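## Task

Press each drive blank marked with a blue sticker fully home so it reaches its stop and latches; do not disturb any blank without a blue sticker. The rack is free-standing and must not tilt beyond a slight amount (more is a failure), and it must finish in its original spot. A blank counts as done only if it stays latched with the robot no longer holding it.

## Robot and tools

ROBOT. Two 6-joint arms, left_arm and right_arm, each ending in a parallel two-finger gripper. The names are labels, not sides of any picture. All positions use one scene frame: origin on the tabletop midway between the arms, +x pointing out over the table, +z up, left_arm on the +y side. Arm bases (URDF root): left_arm at (+0.033, +0.283, 0) m, quat_wxyz (+1.000, 0, 0, +0.006); right_arm at (+0.047, -0.296, 0) m, quat_wxyz (+0.997, 0, 0, +0.079). The fingers extend along the gripper's +z axis and close along its y axis. The reported hand point sits between the finger pads, roughly 1 cm short of the fingertips. A wrist camera mount is attached near each gripper and takes up space, so allow clearance.

execute_actions. Argument "actions" is a list holding zero or one item; optional "pictures" (boolean) turns camera images on or off for that result. An empty list just reports the present state. A move item is {"rows": [...], "steps": N}: N is 1 to 15 control steps of 1/30 s each (15 if omitted), with 1 to 15 rows; each row is used for one step and the final row repeats for any leftover steps. A wait item is {"steps": N} with N up to 300 and no rows; it sends nothing new and returns once N steps have elapsed since the previous result (your writing time counts toward them). A refused call does nothing at all.

ROW LAYOUT. Every row is one flat list of 14 numbers covering both arms, even if only one arm should move: left_arm waist, shoulder, elbow, wrist pitch, wrist yaw, wrist roll, gripper opening, then the same seven for right_arm. The six joint values are absolute target angles in radians (the same values printed under Joint positions), not increments. To keep an arm still, repeat its current angles. The opening is a scale from -1 (closed) to +1 (fully open, about 0.094 m between pads).

JOINT RANGES (rad, each arm): waist -2.618 to 3.054, shoulder 0.000 to 3.142, elbow 0.000 to 3.142, wrist pitch -1.571 to 1.571, wrist yaw -1.571 to 1.571, wrist roll -2.094 to 2.094. True ends may differ by up to 0.036 either way. A call is rejected if a target exceeds a stated end by more than 0.036 and is also beyond that joint's last reported angle. Targets past the real end are clipped there, and the result may say "joint sent to its limit" (possibly about an earlier move still running); silence does not prove more room exists.

MOTION. Joint speed is capped: each step, the commanded angle stays within a fixed lead of the measured one (waist 0.202, shoulder 0.258, elbow 0.238, wrist pitch 0.573, wrist yaw and roll 0.522 rad), and if the targets would shift a gripper more than 70 mm from where it is, all of that arm's targets are pulled back proportionally. So big moves need several calls. Friction can leave a joint up to about 0.031 rad short, and changes smaller than that may not register. Between calls the arms keep heading for the last row sent, until everything has nearly stopped (slow or blocked motion counts as stopped) or a step is HELD; after that only a new move makes them go farther.

RESULTS. The state line gives, per arm, end_effector_position (m) and end_effector_quat_wxyz in the scene frame; it can be off, more so when the arm is stretched far. Joint positions and Joint velocities list each arm's joints in column order (rad, rad/s) followed by the pad gap (m, m/s). grip_measured is the measured opening on the command scale; each gripper may read about 1 mm off. Away from the extremes, fingers go where grip_measured would equal your command; to grasp, command roughly 0.03 below the measured value. "joint command not followed" means the clearance checker altered or blocked some joint targets; HELD marks steps where your row was partly or wholly not sent. MOTOR HOT appears from 75 °C; an OVER-TEMPERATURE FAULT stops an arm (at 90 °C briefly, at 100 °C it goes limp and drops), so do not leave arms straining for long.

zoom_image. Arguments: "camera" (cam_head_left, cam_head_right, cam_high, cam_low, cam_left_wrist, cam_right_wrist) and "region" [x0, y0, x1, y1] in pixels of that camera's latest 504x504 image, top-left at (0, 0), no larger than 504 by 504. It shows that area in more detail and moves nothing.

read_manual. Optional "section", only "licences"; returns licence text, moves nothing.

finished_scene. Argument "scene": the number of the current scene. It ends the scene for good, reports whether the goal was met, and gives the next task. Replying with no tool call ends the whole session.

CAUTIONS. Push the correct blanks with controlled, moderate force until they latch, then pull the gripper away and confirm they stay in. Avoid shoving or tilting the unanchored rack or sliding it off its spot; steadying it with the other arm can help. Leave other-colored blanks alone. Never knock items off the table, let the arms collide or press on each other, drop things, or slam into objects.

Each tool is called after "Request:" as a command line: name --argument value for each argument, lists and objects as JSON in quotes; but a table of rows of numbers goes row by row, as --pt "numbers of a row", without its own name.

## Session

Request:
execute_actions --actions '[]'

Scene clock: 0.00 s of 4500.00 s.
left_arm: end_effector_position=(+0.1170, +0.0300, +0.1028) grip_measured=+1.000 end_effector_quat_wxyz=(+0.089, +0.897, +0.060, +0.429) | right_arm: end_effector_position=(+0.2543, -0.5457, +0.3244) grip_measured=+1.000 end_effector_quat_wxyz=(+0.226, +0.874, +0.229, +0.364)
Joint positions: left_arm=[-1.796  1.545  0.918 -1.038 -0.904  1.179  0.094] | right_arm=[-1.362  1.338  1.602 -1.186 -0.654  1.652  0.094]
Joint velocities: left_arm=[-0.012  0.007  0.017 -0.051  0.037  0.037  0.   ] | right_arm=[ 0.002 -0.022 -0.002  0.037 -0.022  0.066  0.   ]

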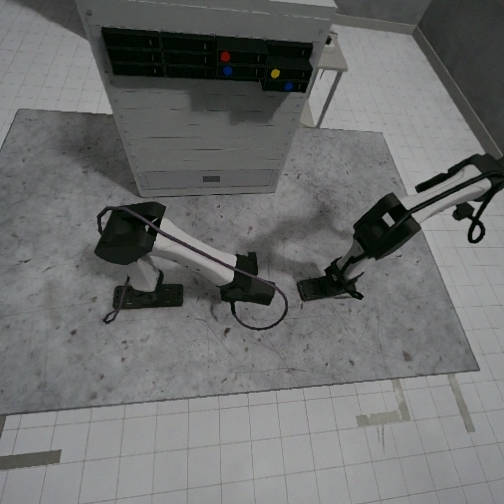

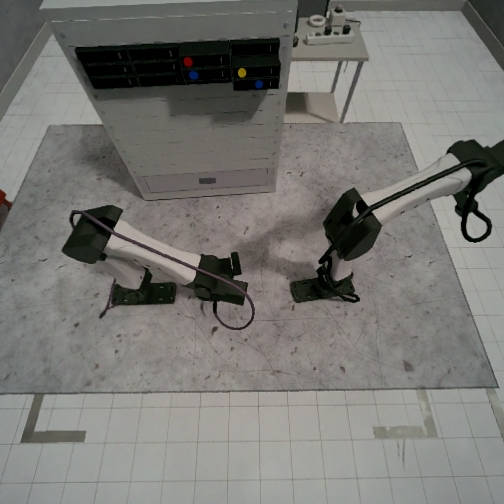

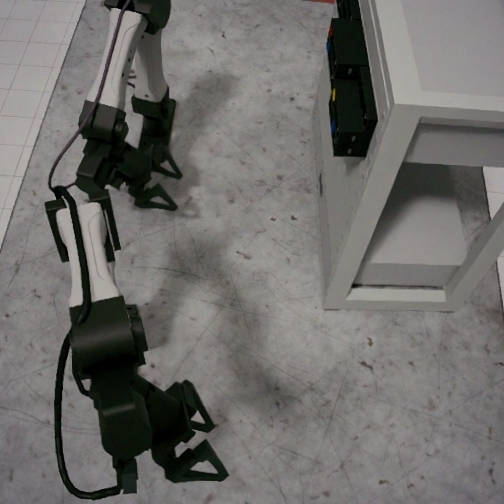

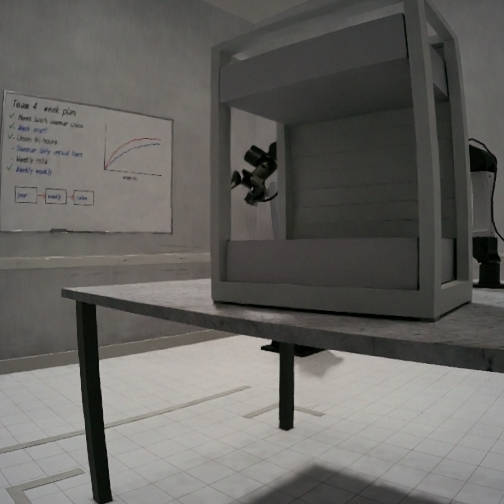

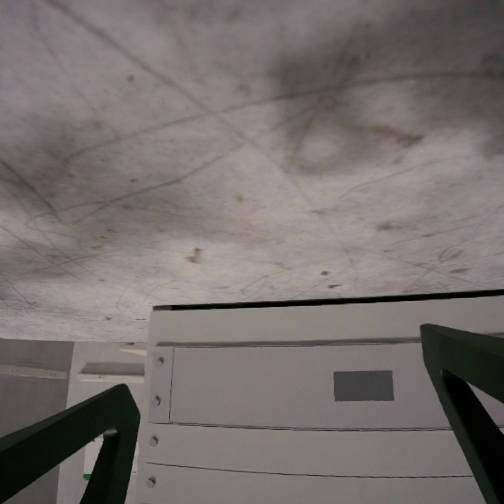

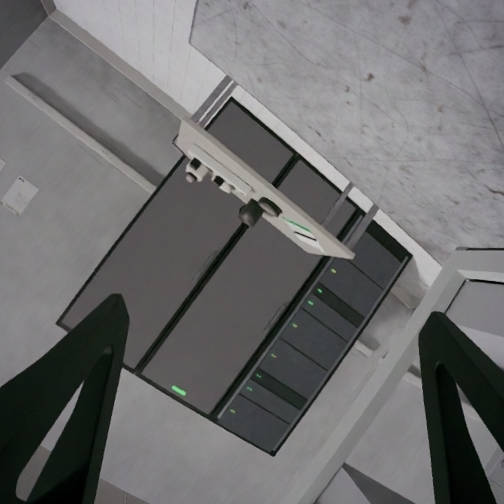

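Request:
zoom_image --camera "cam_head_left" --region '[90, 0, 350, 130]'

Request:
zoom_image --camera "cam_head_right" --region '[60, 0, 320, 130]'

Request:
zoom_image --camera "cam_high" --region '[280, 0, 504, 330]'

Region (90, 0, 350, 130) of cam_head_left's 504x504 image, scaled by 1.938, with more detail than that image has.

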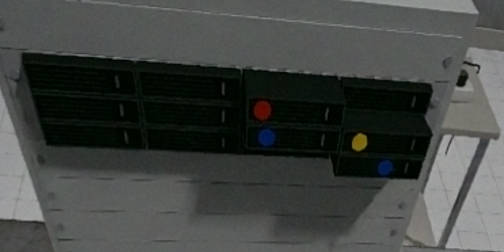

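Region (60, 0, 320, 130) of cam_head_right's 504x504 image, scaled by 1.938, with more detail than that image has.

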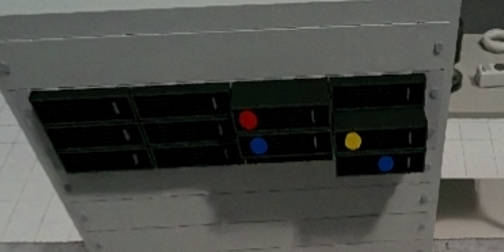

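Region (280, 0, 504, 330) of cam_high's 504x504 image, scaled by 1.527, with more detail than that image has; it fills the left 342 columns of this view, and the rest is white.

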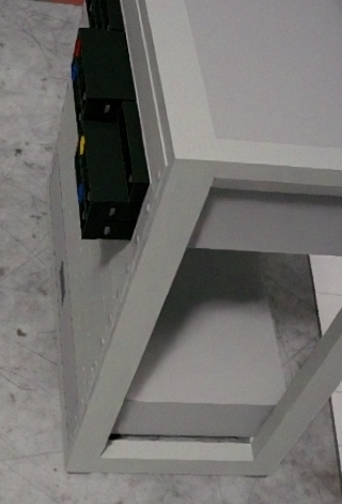

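Request:
execute_actions --actions '[{"rows":[[-1.38,1.199,1.286,-0.087,-1.38,0,-1,-1.362,1.338,1.602,-1.186,-0.654,1.652,-1]],"steps":15}]' --pictures false

Request:
execute_actions --actions '[{"steps":45}]'

Scene clock: 60.53 s of 4500.00 s.
left_arm: end_effector_position=(+0.2334, +0.0003, +0.3564) grip_measured=-0.996 end_effector_quat_wxyz=(+0.595, +0.429, +0.625, +0.267) | right_arm: end_effector_position=(+0.2543, -0.5457, +0.3244) grip_measured=-0.988 end_effector_quat_wxyz=(+0.226, +0.874, +0.229, +0.364)
Joint positions: left_arm=[-1.454  1.267  1.225 -0.419 -1.227  0.587  0.   ] | right_arm=[-1.362  1.338  1.602 -1.186 -0.654  1.652  0.001]
Joint velocities: left_arm=[ 0.652 -0.398  0.447  1.516 -0.725 -2.    -0.   ] | right_arm=[ 0.002 -0.007  0.042 -0.066 -0.037 -0.095 -0.001]
Steps of this call (steps 1 to 90: nothing new was sent; then 57.03 s passed at rest; steps 91 to 105: all 15 steps of this action). Readings (joint positions):
91: left_arm=[-1.788 1.539 0.922 -1.022 -0.921 1.154] | right_arm=[-1.362 1.338 1.602 -1.186 -0.654 1.652]
92: left_arm=[-1.769 1.525 0.935 -0.990 -0.948 1.120] | right_arm=[-1.362 1.338 1.602 -1.186 -0.654 1.652]
94: left_arm=[-1.723 1.482 0.981 -0.915 -1.000 1.052] | right_arm=[-1.362 1.338 1.602 -1.186 -0.654 1.652]
98: left_arm=[-1.634 1.386 1.083 -0.759 -1.087 0.918] | right_arm=[-1.362 1.338 1.602 -1.186 -0.654 1.652]
105: the state above

Scene clock: 62.03 s of 4500.00 s.
left_arm: end_effector_position=(+0.2509, +0.0523, +0.4418) grip_measured=-0.996 end_effector_quat_wxyz=(+0.707, +0.002, +0.707, +0.000) | right_arm: end_effector_position=(+0.2543, -0.5457, +0.3244) grip_measured=-0.988 end_effector_quat_wxyz=(+0.226, +0.874, +0.229, +0.364)
Joint positions: left_arm=[-1.388  1.193  1.286 -0.087 -1.373  0.008  0.   ] | right_arm=[-1.362  1.338  1.602 -1.186 -0.654  1.652  0.001]
Joint velocities: left_arm=[-0.017 -0.002  0.007 -0.007 -0.007 -0.081  0.001] | right_arm=[-0.032  0.007  0.002  0.051 -0.051 -0.022 -0.001]
Steps of this call (steps 1 to 45: the robot went on to your last target). Readings (joint positions):
1: left_arm=[-1.432 1.252 1.240 -0.365 -1.250 0.507] | right_arm=[-1.362 1.338 1.602 -1.186 -0.654 1.652]
2: left_arm=[-1.413 1.239 1.253 -0.310 -1.274 0.414] | right_arm=[-1.362 1.338 1.602 -1.186 -0.654 1.652]
4: left_arm=[-1.391 1.214 1.275 -0.218 -1.313 0.266] | right_arm=[-1.362 1.338 1.602 -1.186 -0.654 1.652]
8: left_arm=[-1.388 1.193 1.286 -0.123 -1.354 0.111] | right_arm=[-1.362 1.338 1.602 -1.186 -0.654 1.652]
45: the state above
All arms were judged still, so your last target was given up. Only a new action makes them travel on or press farther. Fingers that are still opening or closing keep moving.

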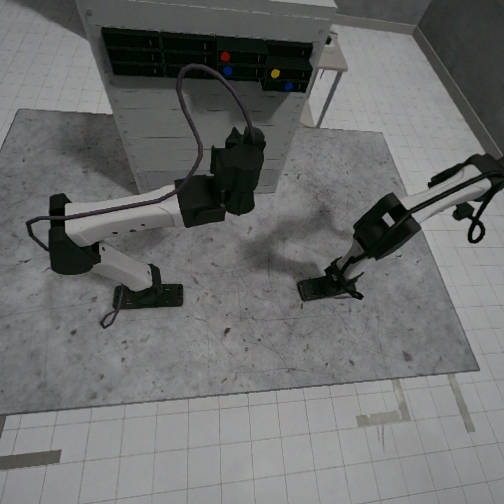

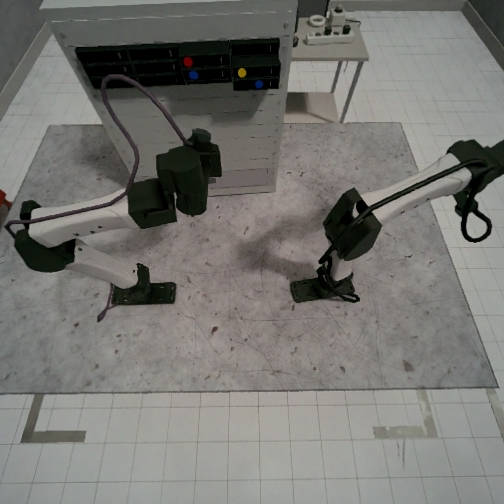

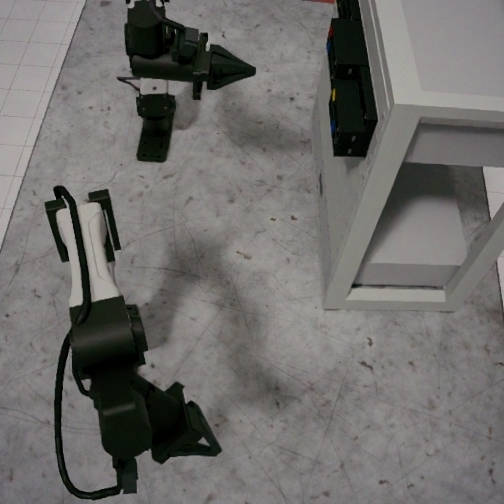

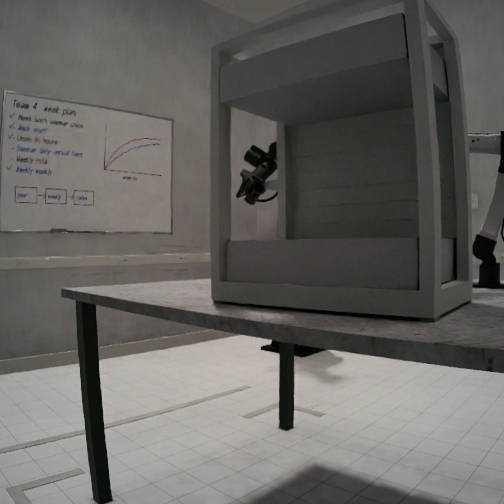

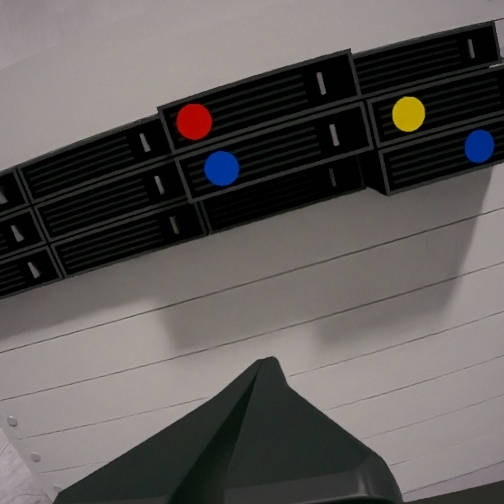

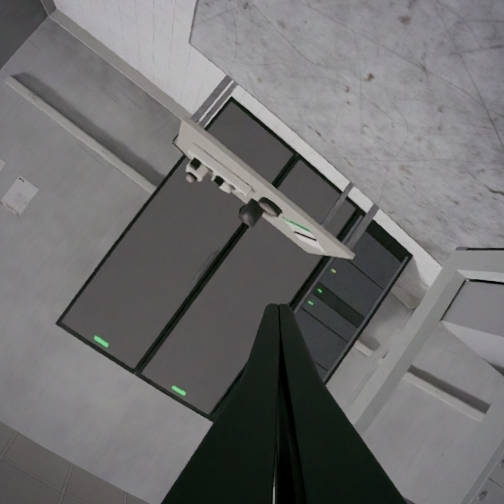

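Request:
execute_actions --actions '[{"rows":[[-1.075,1.293,1.349,-0.056,-1.075,0,-1,-1.362,1.338,1.602,-1.186,-0.654,1.652,-1]],"steps":15}]' --pictures false

Request:
execute_actions --actions '[{"steps":15}]'

Scene clock: 79.77 s of 4500.00 s.
left_arm: end_effector_position=(+0.3317, +0.0600, +0.4389) grip_measured=-0.997 end_effector_quat_wxyz=(+0.706, -0.007, +0.708, +0.014) | right_arm: end_effector_position=(+0.2543, -0.5457, +0.3244) grip_measured=-0.988 end_effector_quat_wxyz=(+0.226, +0.874, +0.229, +0.364)
Joint positions: left_arm=[-1.077  1.284  1.336 -0.055 -1.093  0.007  0.   ] | right_arm=[-1.362  1.338  1.602 -1.186 -0.654  1.652  0.001]
Joint velocities: left_arm=[-0.002 -0.027  0.007 -0.007 -0.007  0.051  0.001] | right_arm=[ 0.027  0.002  0.007  0.022 -0.022 -0.066 -0.001]
Steps of this call (steps 1 to 90: nothing new was sent; then 14.23 s passed at rest; steps 91 to 105: all 15 steps of this action). Readings (joint positions):
91: left_arm=[-1.359 1.201 1.294 -0.087 -1.330 0.008] | right_arm=[-1.362 1.338 1.602 -1.186 -0.654 1.652]
92: left_arm=[-1.295 1.221 1.314 -0.078 -1.277 0.008] | right_arm=[-1.362 1.338 1.602 -1.186 -0.654 1.652]
94: left_arm=[-1.159 1.259 1.336 -0.061 -1.204 0.007] | right_arm=[-1.362 1.338 1.602 -1.186 -0.654 1.652]
98: left_arm=[-1.077 1.284 1.336 -0.060 -1.135 0.007] | right_arm=[-1.362 1.338 1.602 -1.186 -0.654 1.652]
105: the state above

Scene clock: 80.27 s of 4500.00 s.
left_arm: end_effector_position=(+0.3318, +0.0583, +0.4389) grip_measured=-0.997 end_effector_quat_wxyz=(+0.707, -0.003, +0.708, +0.010) | right_arm: end_effector_position=(+0.2543, -0.5457, +0.3244) grip_measured=-0.988 end_effector_quat_wxyz=(+0.226, +0.874, +0.229, +0.364)
Joint positions: left_arm=[-1.077  1.284  1.336 -0.055 -1.082  0.007  0.   ] | right_arm=[-1.362  1.338  1.602 -1.186 -0.654  1.652  0.001]
Joint velocities: left_arm=[ 0.002  0.017  0.017 -0.081  0.051  0.066  0.   ] | right_arm=[ 0.002  0.002 -0.002 -0.081 -0.022 -0.022  0.   ]
Steps of this call (steps 1 to 15: the robot went on to your last target). Readings (joint positions):
1: left_arm=[-1.077 1.284 1.336 -0.055 -1.090 0.007] | right_arm=[-1.362 1.338 1.602 -1.186 -0.654 1.652]
2: left_arm=[-1.077 1.284 1.336 -0.055 -1.089 0.007] | right_arm=[-1.362 1.338 1.602 -1.186 -0.654 1.652]
4: left_arm=[-1.077 1.284 1.336 -0.055 -1.087 0.007] | right_arm=[-1.362 1.338 1.602 -1.186 -0.654 1.652]
8: left_arm=[-1.077 1.284 1.336 -0.055 -1.084 0.007] | right_arm=[-1.362 1.338 1.602 -1.186 -0.654 1.652]
15: the state above

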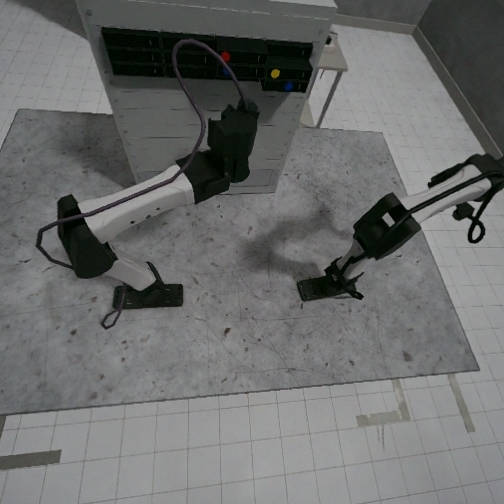

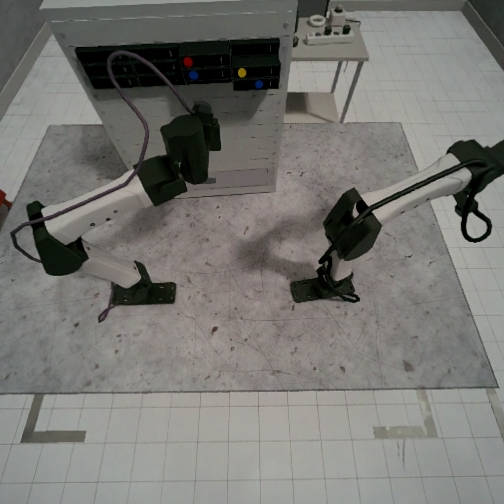

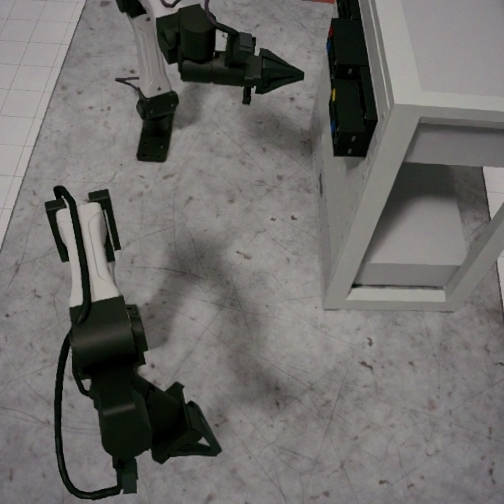

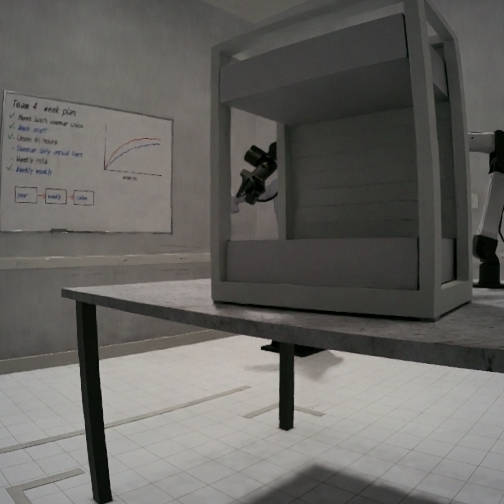

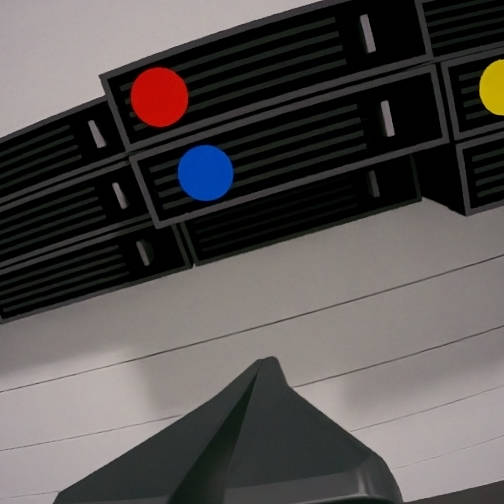

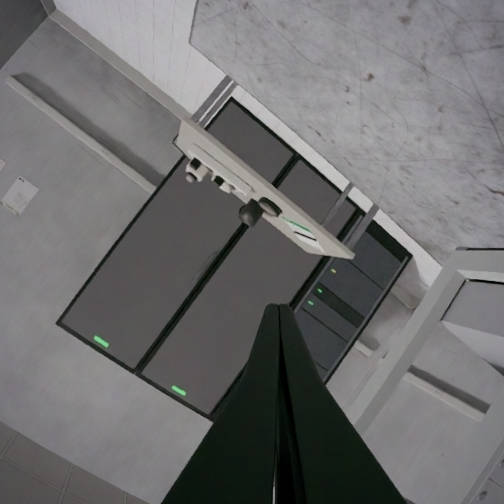

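Request:
execute_actions --actions '[{"rows":[[-0.968,1.375,1.554,-0.179,-0.968,0,-1,-1.362,1.338,1.602,-1.186,-0.654,1.652,-1]],"steps":15}]' --pictures false

Request:
execute_actions --actions '[{"steps":10}]'

Scene clock: 94.80 s of 4500.00 s.
left_arm: end_effector_position=(+0.3587, +0.0667, +0.4819) grip_measured=-0.997 end_effector_quat_wxyz=(+0.713, -0.014, +0.701, -0.001) | right_arm: end_effector_position=(+0.2543, -0.5457, +0.3244) grip_measured=-0.988 end_effector_quat_wxyz=(+0.226, +0.874, +0.229, +0.364)
Joint positions: left_arm=[-0.974  1.36   1.548 -0.155 -0.979  0.007  0.   ] | right_arm=[-1.362  1.338  1.602 -1.186 -0.654  1.652  0.001]
Joint velocities: left_arm=[ 0.002  0.002  0.002 -0.066 -0.066 -0.051  0.   ] | right_arm=[-0.022 -0.007 -0.017  0.022 -0.051 -0.037  0.   ]
Steps of this call (steps 1 to 15: the robot went on to your last target; steps 16 to 90: nothing new was sent; then 11.03 s passed at rest; steps 91 to 105: all 15 steps of this action). Readings (joint positions):
91: left_arm=[-1.064 1.296 1.370 -0.093 -1.066 0.007] | right_arm=[-1.362 1.338 1.602 -1.186 -0.654 1.652]
92: left_arm=[-1.035 1.327 1.434 -0.116 -1.045 0.007] | right_arm=[-1.362 1.338 1.602 -1.186 -0.654 1.652]
94: left_arm=[-0.987 1.359 1.516 -0.120 -1.018 0.007] | right_arm=[-1.362 1.338 1.602 -1.186 -0.654 1.652]
98: left_arm=[-0.974 1.360 1.548 -0.130 -0.995 0.007] | right_arm=[-1.362 1.338 1.602 -1.186 -0.654 1.652]
105: the state above

Scene clock: 95.13 s of 4500.00 s.
left_arm: end_effector_position=(+0.3588, +0.0661, +0.4810) grip_measured=-0.997 end_effector_quat_wxyz=(+0.713, -0.011, +0.702, -0.000) | right_arm: end_effector_position=(+0.2543, -0.5457, +0.3244) grip_measured=-0.988 end_effector_quat_wxyz=(+0.226, +0.874, +0.229, +0.364)
Joint positions: left_arm=[-0.974  1.36   1.548 -0.16  -0.976  0.007  0.   ] | right_arm=[-1.362  1.338  1.602 -1.186 -0.654  1.652  0.001]
Joint velocities: left_arm=[ 0.007  0.007  0.017  0.037 -0.051 -0.037 -0.   ] | right_arm=[ 0.002 -0.007 -0.017  0.022 -0.022 -0.037  0.001]
Steps of this call (steps 1 to 10: the robot went on to your last target). Readings (joint positions):
1: left_arm=[-0.974 1.360 1.548 -0.157 -0.978 0.007] | right_arm=[-1.362 1.338 1.602 -1.186 -0.654 1.652]
2: left_arm=[-0.974 1.360 1.548 -0.157 -0.978 0.007] | right_arm=[-1.362 1.338 1.602 -1.186 -0.654 1.652]
4: left_arm=[-0.974 1.360 1.548 -0.159 -0.977 0.007] | right_arm=[-1.362 1.338 1.602 -1.186 -0.654 1.652]
8: left_arm=[-0.974 1.360 1.548 -0.160 -0.976 0.007] | right_arm=[-1.362 1.338 1.602 -1.186 -0.654 1.652]
10: the state above

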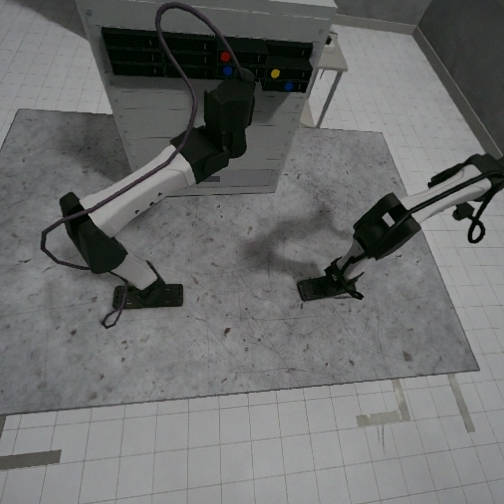

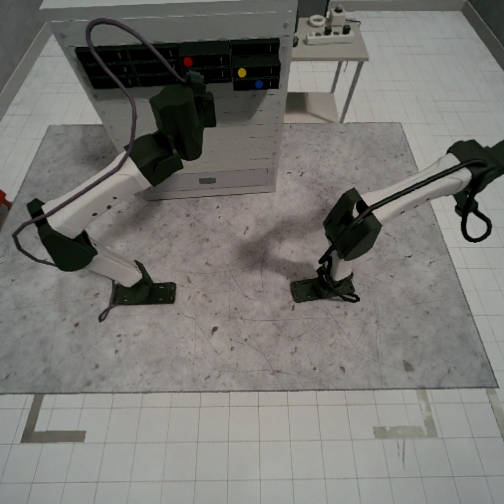

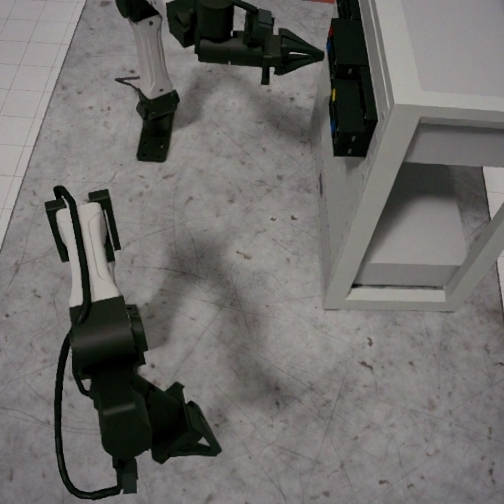

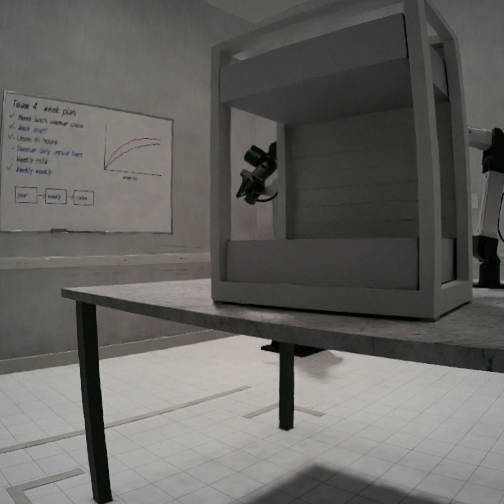

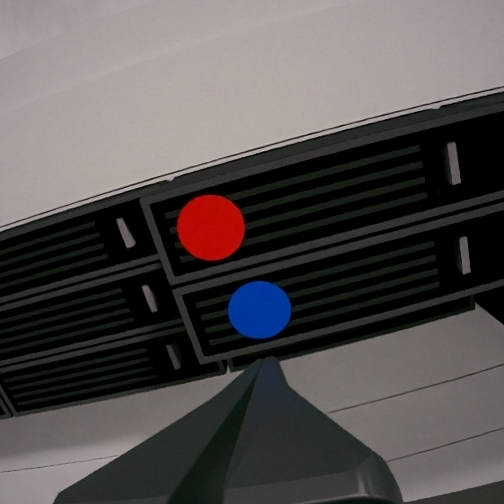

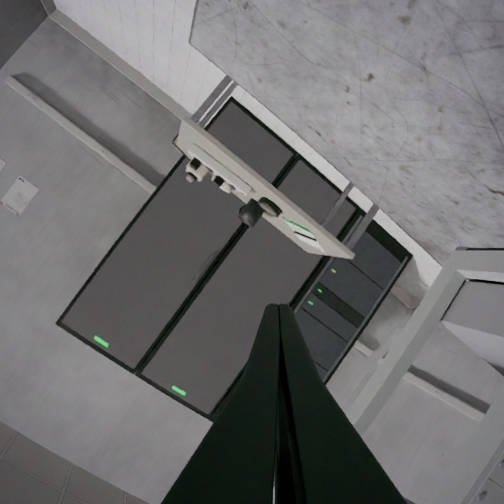

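Request:
execute_actions --actions '[{"rows":[[-0.968,1.375,1.554,-0.185,-0.968,-1.6,-1,-1.362,1.338,1.602,-1.186,-0.654,1.652,-1]],"steps":15}]' --pictures false

Request:
execute_actions --actions '[{"steps":12}]'

Scene clock: 109.73 s of 4500.00 s.
left_arm: end_effector_position=(+0.3588, +0.0658, +0.4799) grip_measured=-0.997 end_effector_quat_wxyz=(+0.551, -0.453, +0.538, -0.450) | right_arm: end_effector_position=(+0.2543, -0.5457, +0.3244) grip_measured=-0.988 end_effector_quat_wxyz=(+0.226, +0.874, +0.229, +0.364)
Joint positions: left_arm=[-0.974  1.36   1.548 -0.167 -0.974 -1.368  0.   ] | right_arm=[-1.362  1.338  1.602 -1.186 -0.654  1.652  0.001]
Joint velocities: left_arm=[ 0.012 -0.002  0.012  0.022  0.051 -1.487  0.   ] | right_arm=[-0.007  0.002 -0.002  0.051  0.037 -0.066  0.   ]
Steps of this call (steps 1 to 15: the robot went on to your last target; steps 16 to 90: nothing new was sent; then 11.10 s passed at rest; steps 91 to 105: all 15 steps of this action). Readings (joint positions):
91: left_arm=[-0.974 1.360 1.548 -0.162 -0.975 -0.070] | right_arm=[-1.362 1.338 1.602 -1.186 -0.654 1.652]
92: left_arm=[-0.974 1.360 1.548 -0.164 -0.975 -0.169] | right_arm=[-1.362 1.338 1.602 -1.186 -0.654 1.652]
94: left_arm=[-0.974 1.360 1.548 -0.165 -0.974 -0.366] | right_arm=[-1.362 1.338 1.602 -1.186 -0.654 1.652]
98: left_arm=[-0.974 1.360 1.548 -0.166 -0.974 -0.759] | right_arm=[-1.362 1.338 1.602 -1.186 -0.654 1.652]
105: the state above

Scene clock: 110.13 s of 4500.00 s.
left_arm: end_effector_position=(+0.3588, +0.0658, +0.4799) grip_measured=-0.997 end_effector_quat_wxyz=(+0.501, -0.506, +0.488, -0.505) | right_arm: end_effector_position=(+0.2543, -0.5457, +0.3244) grip_measured=-0.988 end_effector_quat_wxyz=(+0.226, +0.874, +0.229, +0.364)
Joint positions: left_arm=[-0.974  1.36   1.548 -0.167 -0.974 -1.576  0.   ] | right_arm=[-1.362  1.338  1.602 -1.186 -0.654  1.652  0.001]
Joint velocities: left_arm=[-0.012 -0.007 -0.002  0.022 -0.037 -0.11   0.   ] | right_arm=[-0.002  0.022  0.002 -0.066 -0.037 -0.007 -0.001]
Steps of this call (steps 1 to 12: the robot went on to your last target). Readings (joint positions):
1: left_arm=[-0.974 1.360 1.548 -0.167 -0.974 -1.413] | right_arm=[-1.362 1.338 1.602 -1.186 -0.654 1.652]
2: left_arm=[-0.974 1.360 1.548 -0.167 -0.974 -1.449] | right_arm=[-1.362 1.338 1.602 -1.186 -0.654 1.652]
4: left_arm=[-0.974 1.360 1.548 -0.167 -0.974 -1.500] | right_arm=[-1.362 1.338 1.602 -1.186 -0.654 1.652]
8: left_arm=[-0.974 1.360 1.548 -0.167 -0.974 -1.554] | right_arm=[-1.362 1.338 1.602 -1.186 -0.654 1.652]
12: the state above

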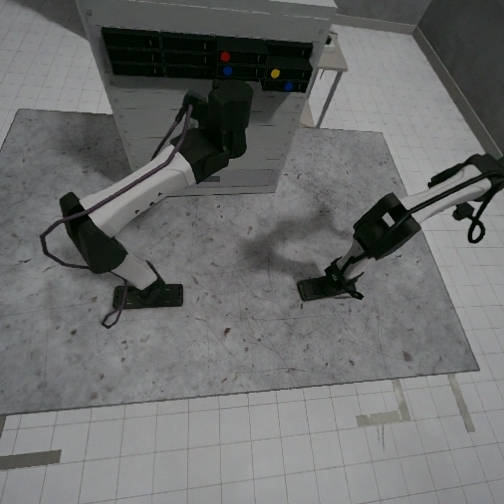

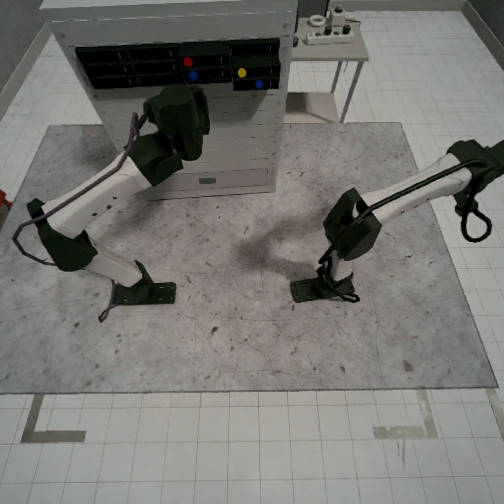

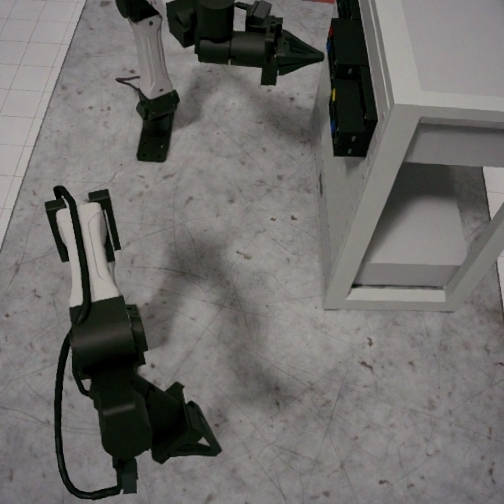

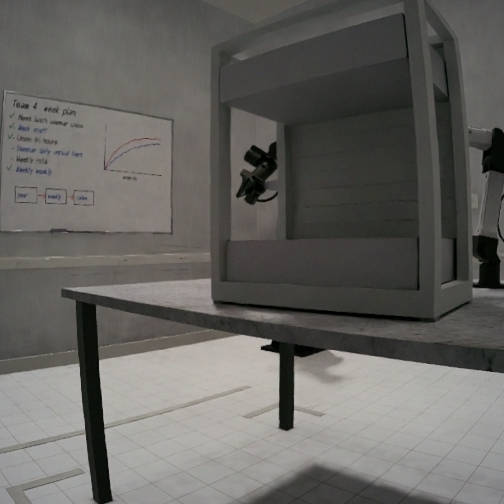

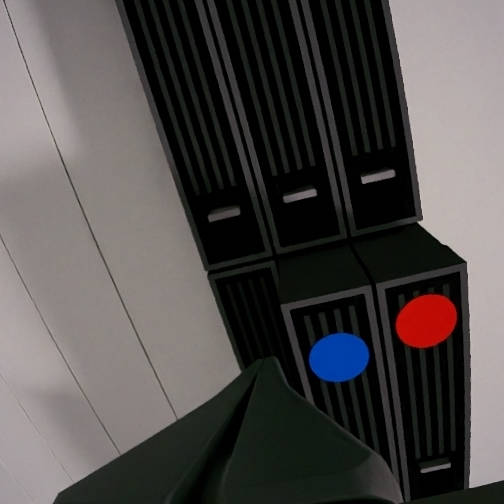

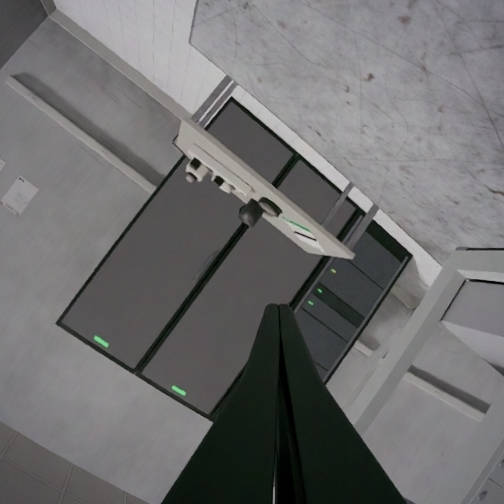

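Request:
execute_actions --actions '[{"rows":[[-0.962,1.41,1.674,-0.285,-0.962,-1.58,-1,-1.362,1.338,1.602,-1.186,-0.654,1.652,-1]],"steps":15}]'

Scene clock: 119.33 s of 4500.00 s.
left_arm: end_effector_position=(+0.3580, +0.0659, +0.4985) grip_measured=-0.997 end_effector_quat_wxyz=(+0.497, -0.507, +0.491, -0.505) | right_arm: end_effector_position=(+0.2543, -0.5457, +0.3244) grip_measured=-0.988 end_effector_quat_wxyz=(+0.226, +0.874, +0.229, +0.364)
Joint positions: left_arm=[-0.974  1.392  1.664 -0.263 -0.969 -1.587  0.   ] | right_arm=[-1.362  1.338  1.602 -1.186 -0.654  1.652  0.001]
Joint velocities: left_arm=[ 0.002 -0.017 -0.017 -0.066 -0.007 -0.007  0.   ] | right_arm=[-0.002 -0.007 -0.002  0.007  0.007 -0.037 -0.   ]
Steps of this call (steps 1 to 30: the robot went on to your last target; steps 31 to 90: nothing new was sent; then 5.70 s passed at rest; steps 91 to 105: all 15 steps of this action). Readings (joint positions):
91: left_arm=[-0.974 1.366 1.568 -0.193 -0.974 -1.591] | right_arm=[-1.362 1.338 1.602 -1.186 -0.654 1.652]
92: left_arm=[-0.974 1.380 1.602 -0.213 -0.973 -1.590] | right_arm=[-1.362 1.338 1.602 -1.186 -0.654 1.652]
94: left_arm=[-0.974 1.392 1.645 -0.227 -0.970 -1.589] | right_arm=[-1.362 1.338 1.602 -1.186 -0.654 1.652]
98: left_arm=[-0.974 1.392 1.664 -0.243 -0.969 -1.588] | right_arm=[-1.362 1.338 1.602 -1.186 -0.654 1.652]
105: the state above

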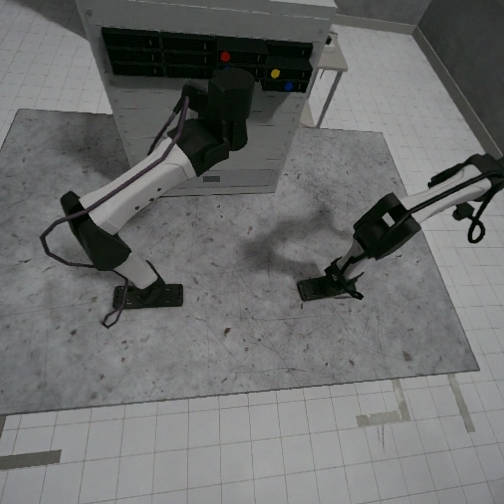

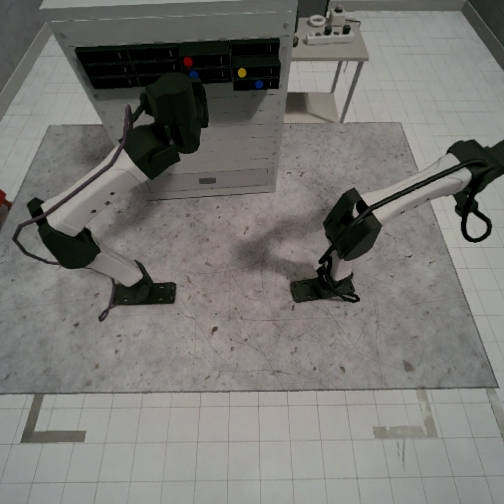

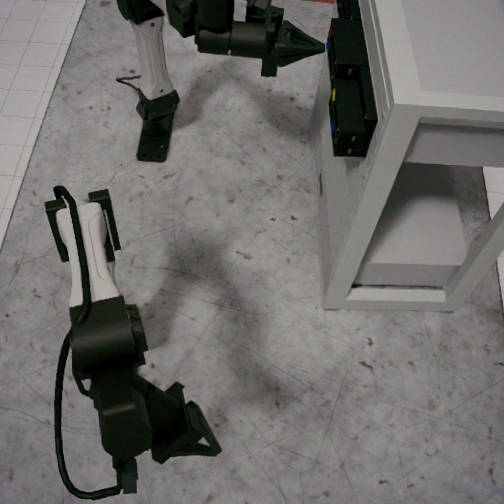

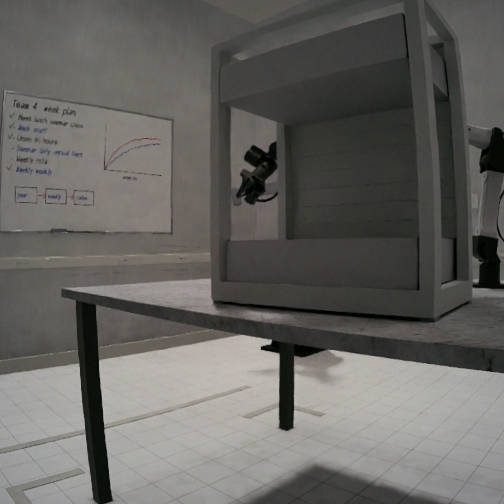

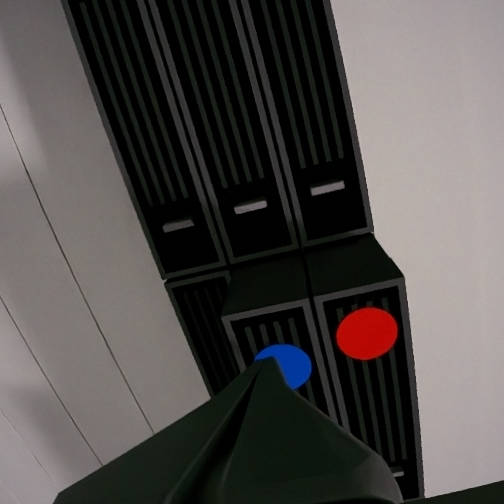

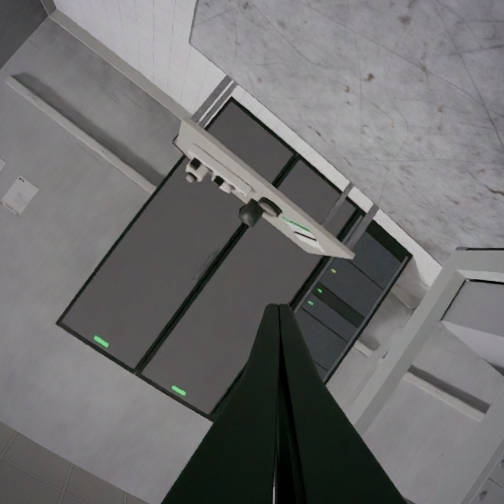

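Request:
execute_actions --actions '[{"rows":[[-0.93,1.43,1.685,-0.26,-0.93,-1.58,-1,-1.362,1.338,1.602,-1.186,-0.654,1.652,-1],[-0.90,1.45,1.695,-0.255,-0.90,-1.58,-1,-1.362,1.338,1.602,-1.186,-0.654,1.652,-1],[-0.865,1.468,1.708,-0.25,-0.865,-1.58,-1,-1.362,1.338,1.602,-1.186,-0.654,1.652,-1]],"steps":15}]'

Scene clock: 136.63 s of 4500.00 s.
left_arm: end_effector_position=(+0.3858, +0.0722, +0.4982) grip_measured=-0.997 end_effector_quat_wxyz=(+0.500, -0.509, +0.487, -0.504) | right_arm: end_effector_position=(+0.2543, -0.5457, +0.3244) grip_measured=-0.988 end_effector_quat_wxyz=(+0.226, +0.874, +0.229, +0.364)
Joint positions: left_arm=[-0.883  1.437  1.696 -0.246 -0.888 -1.587  0.   ] | right_arm=[-1.362  1.338  1.602 -1.186 -0.654  1.652  0.001]
Joint velocities: left_arm=[-0.017 -0.002  0.007  0.007 -0.095  0.007  0.   ] | right_arm=[-0.027  0.012 -0.037  0.022 -0.11  -0.066 -0.001]
Steps of this call (steps 1 to 15: the robot went on to your last target; steps 16 to 90: nothing new was sent; then 13.80 s passed at rest; steps 91 to 105: all 15 steps of this action). Readings (joint positions):
91: left_arm=[-0.969 1.393 1.664 -0.266 -0.963 -1.587] | right_arm=[-1.362 1.338 1.602 -1.186 -0.654 1.652]
92: left_arm=[-0.956 1.398 1.669 -0.265 -0.952 -1.587] | right_arm=[-1.362 1.338 1.602 -1.186 -0.654 1.652]
94: left_arm=[-0.915 1.417 1.687 -0.260 -0.917 -1.587] | right_arm=[-1.362 1.338 1.602 -1.186 -0.654 1.652]
98: left_arm=[-0.884 1.437 1.696 -0.246 -0.890 -1.587] | right_arm=[-1.362 1.338 1.602 -1.186 -0.654 1.652]
105: the state above

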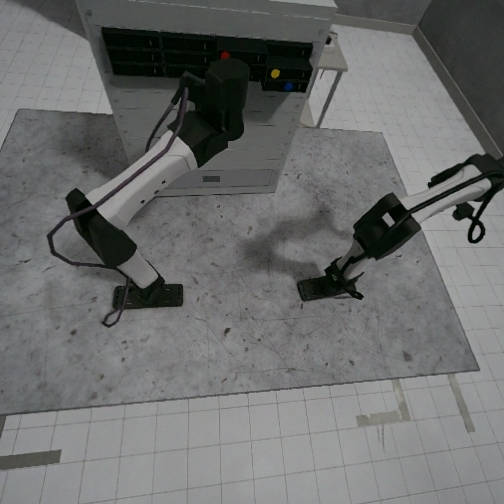

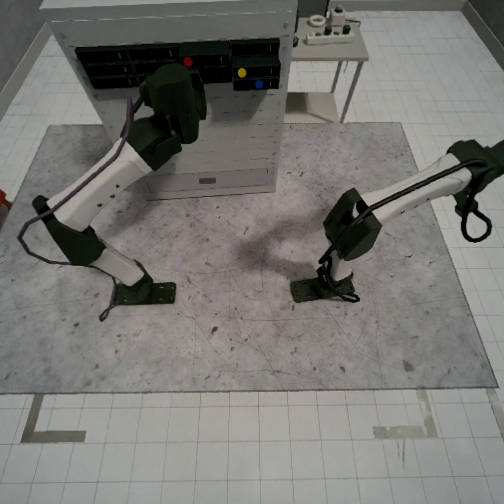

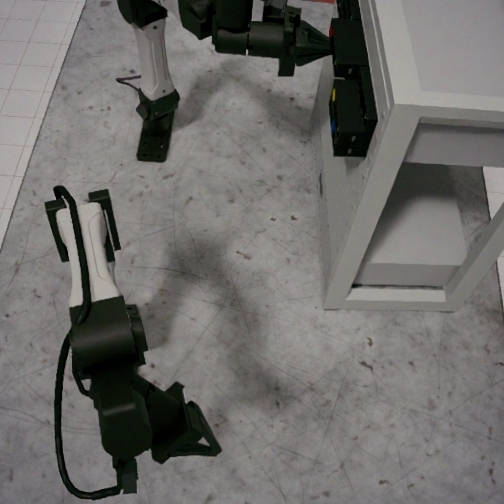

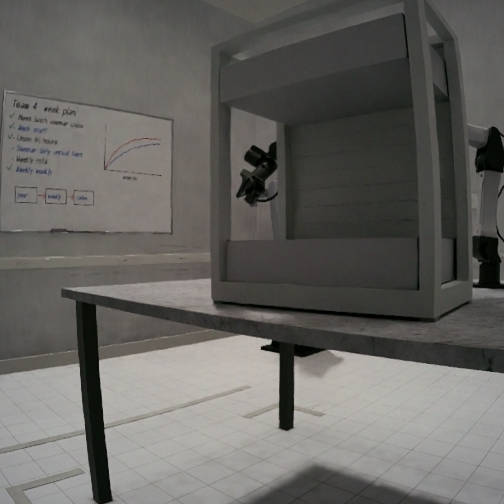

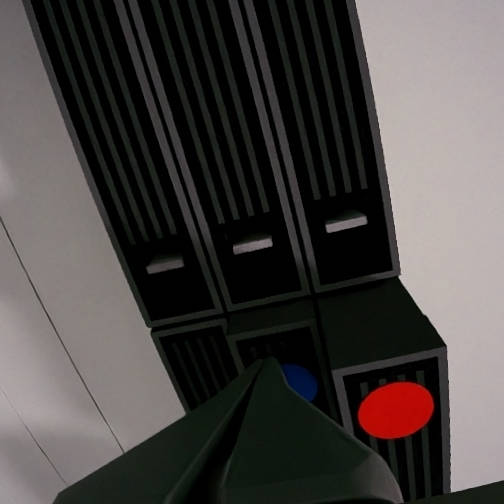

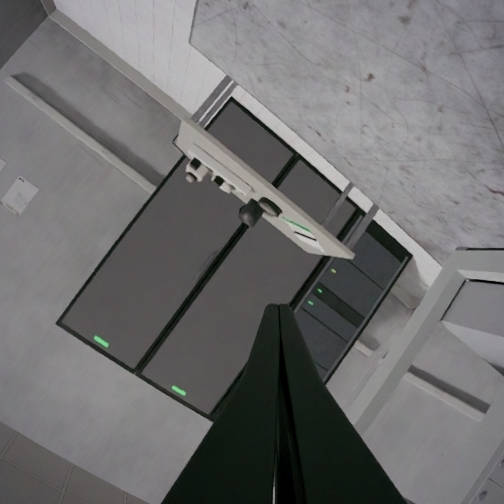

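Request:
execute_actions --actions '[{"rows":[[-0.83,1.485,1.712,-0.245,-0.84,-1.58,-1,-1.362,1.338,1.602,-1.186,-0.654,1.652,-1]],"steps":15}]'

Scene clock: 142.83 s of 4500.00 s.
left_arm: end_effector_position=(+0.3937, +0.0733, +0.4980) grip_measured=-0.997 end_effector_quat_wxyz=(+0.497, -0.506, +0.488, -0.509) | right_arm: end_effector_position=(+0.2543, -0.5457, +0.3244) grip_measured=-0.988 end_effector_quat_wxyz=(+0.226, +0.874, +0.229, +0.364)
Joint positions: left_arm=[-0.854  1.444  1.696 -0.234 -0.846 -1.587  0.   ] | right_arm=[-1.362  1.338  1.602 -1.186 -0.654  1.652  0.001]
Joint velocities: left_arm=[-0.002  0.007 -0.002  0.095  0.051  0.007 -0.   ] | right_arm=[-0.007  0.007 -0.017  0.007 -0.007 -0.037  0.001]
Steps of this call (steps 1 to 15: the robot went on to your last target; steps 16 to 90: nothing new was sent; then 2.70 s passed at rest; steps 91 to 105: all 15 steps of this action). Readings (joint positions):
91: left_arm=[-0.878 1.437 1.696 -0.246 -0.883 -1.587] | right_arm=[-1.362 1.338 1.602 -1.186 -0.654 1.652]
92: left_arm=[-0.870 1.438 1.696 -0.245 -0.870 -1.587] | right_arm=[-1.362 1.338 1.602 -1.186 -0.654 1.652]
94: left_arm=[-0.860 1.442 1.696 -0.238 -0.855 -1.587] | right_arm=[-1.362 1.338 1.602 -1.186 -0.654 1.652]
98: left_arm=[-0.855 1.444 1.696 -0.234 -0.847 -1.587] | right_arm=[-1.362 1.338 1.602 -1.186 -0.654 1.652]
105: the state above

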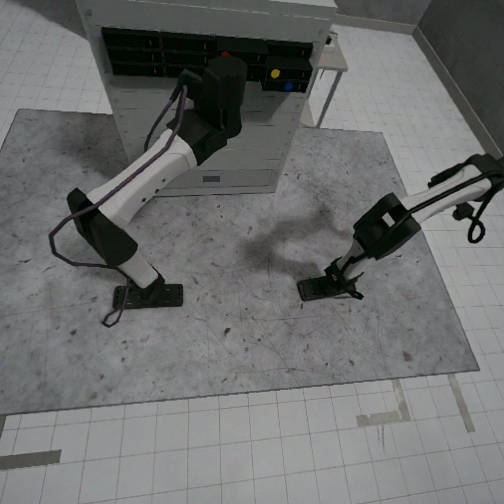

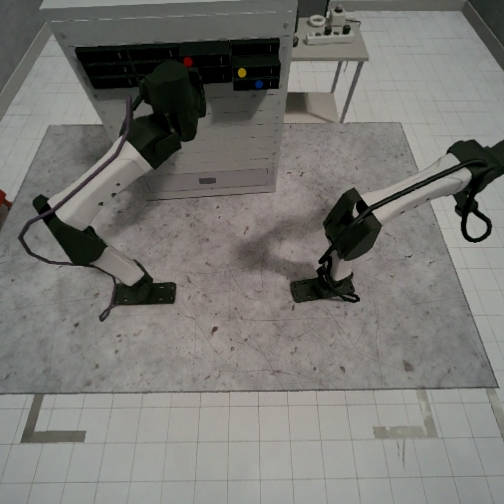

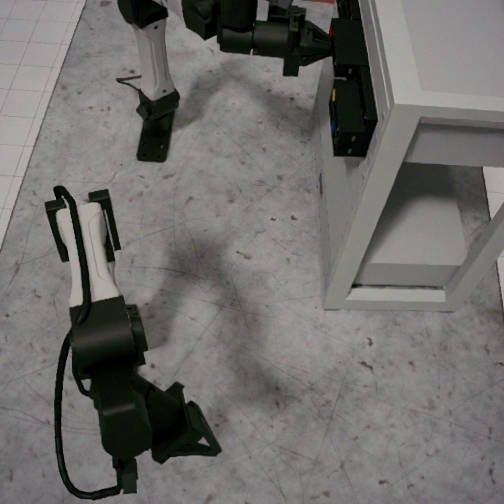

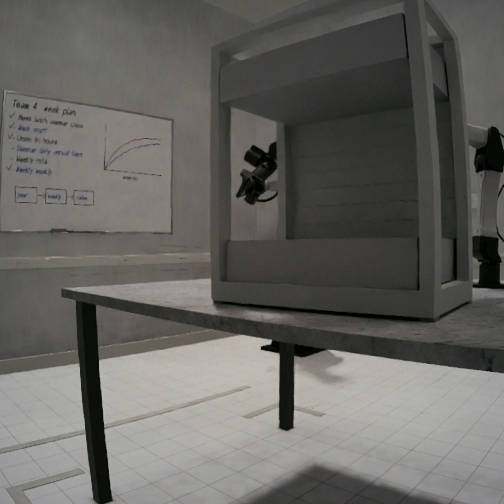

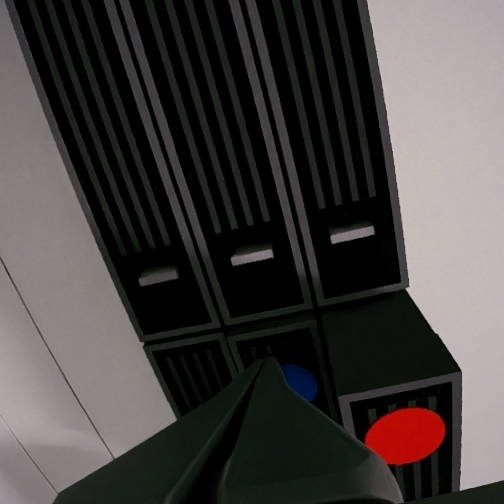

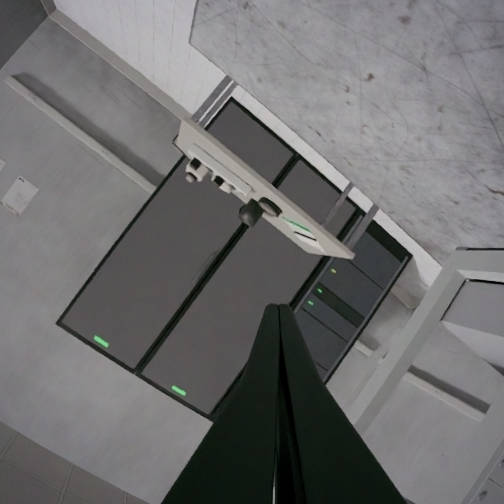

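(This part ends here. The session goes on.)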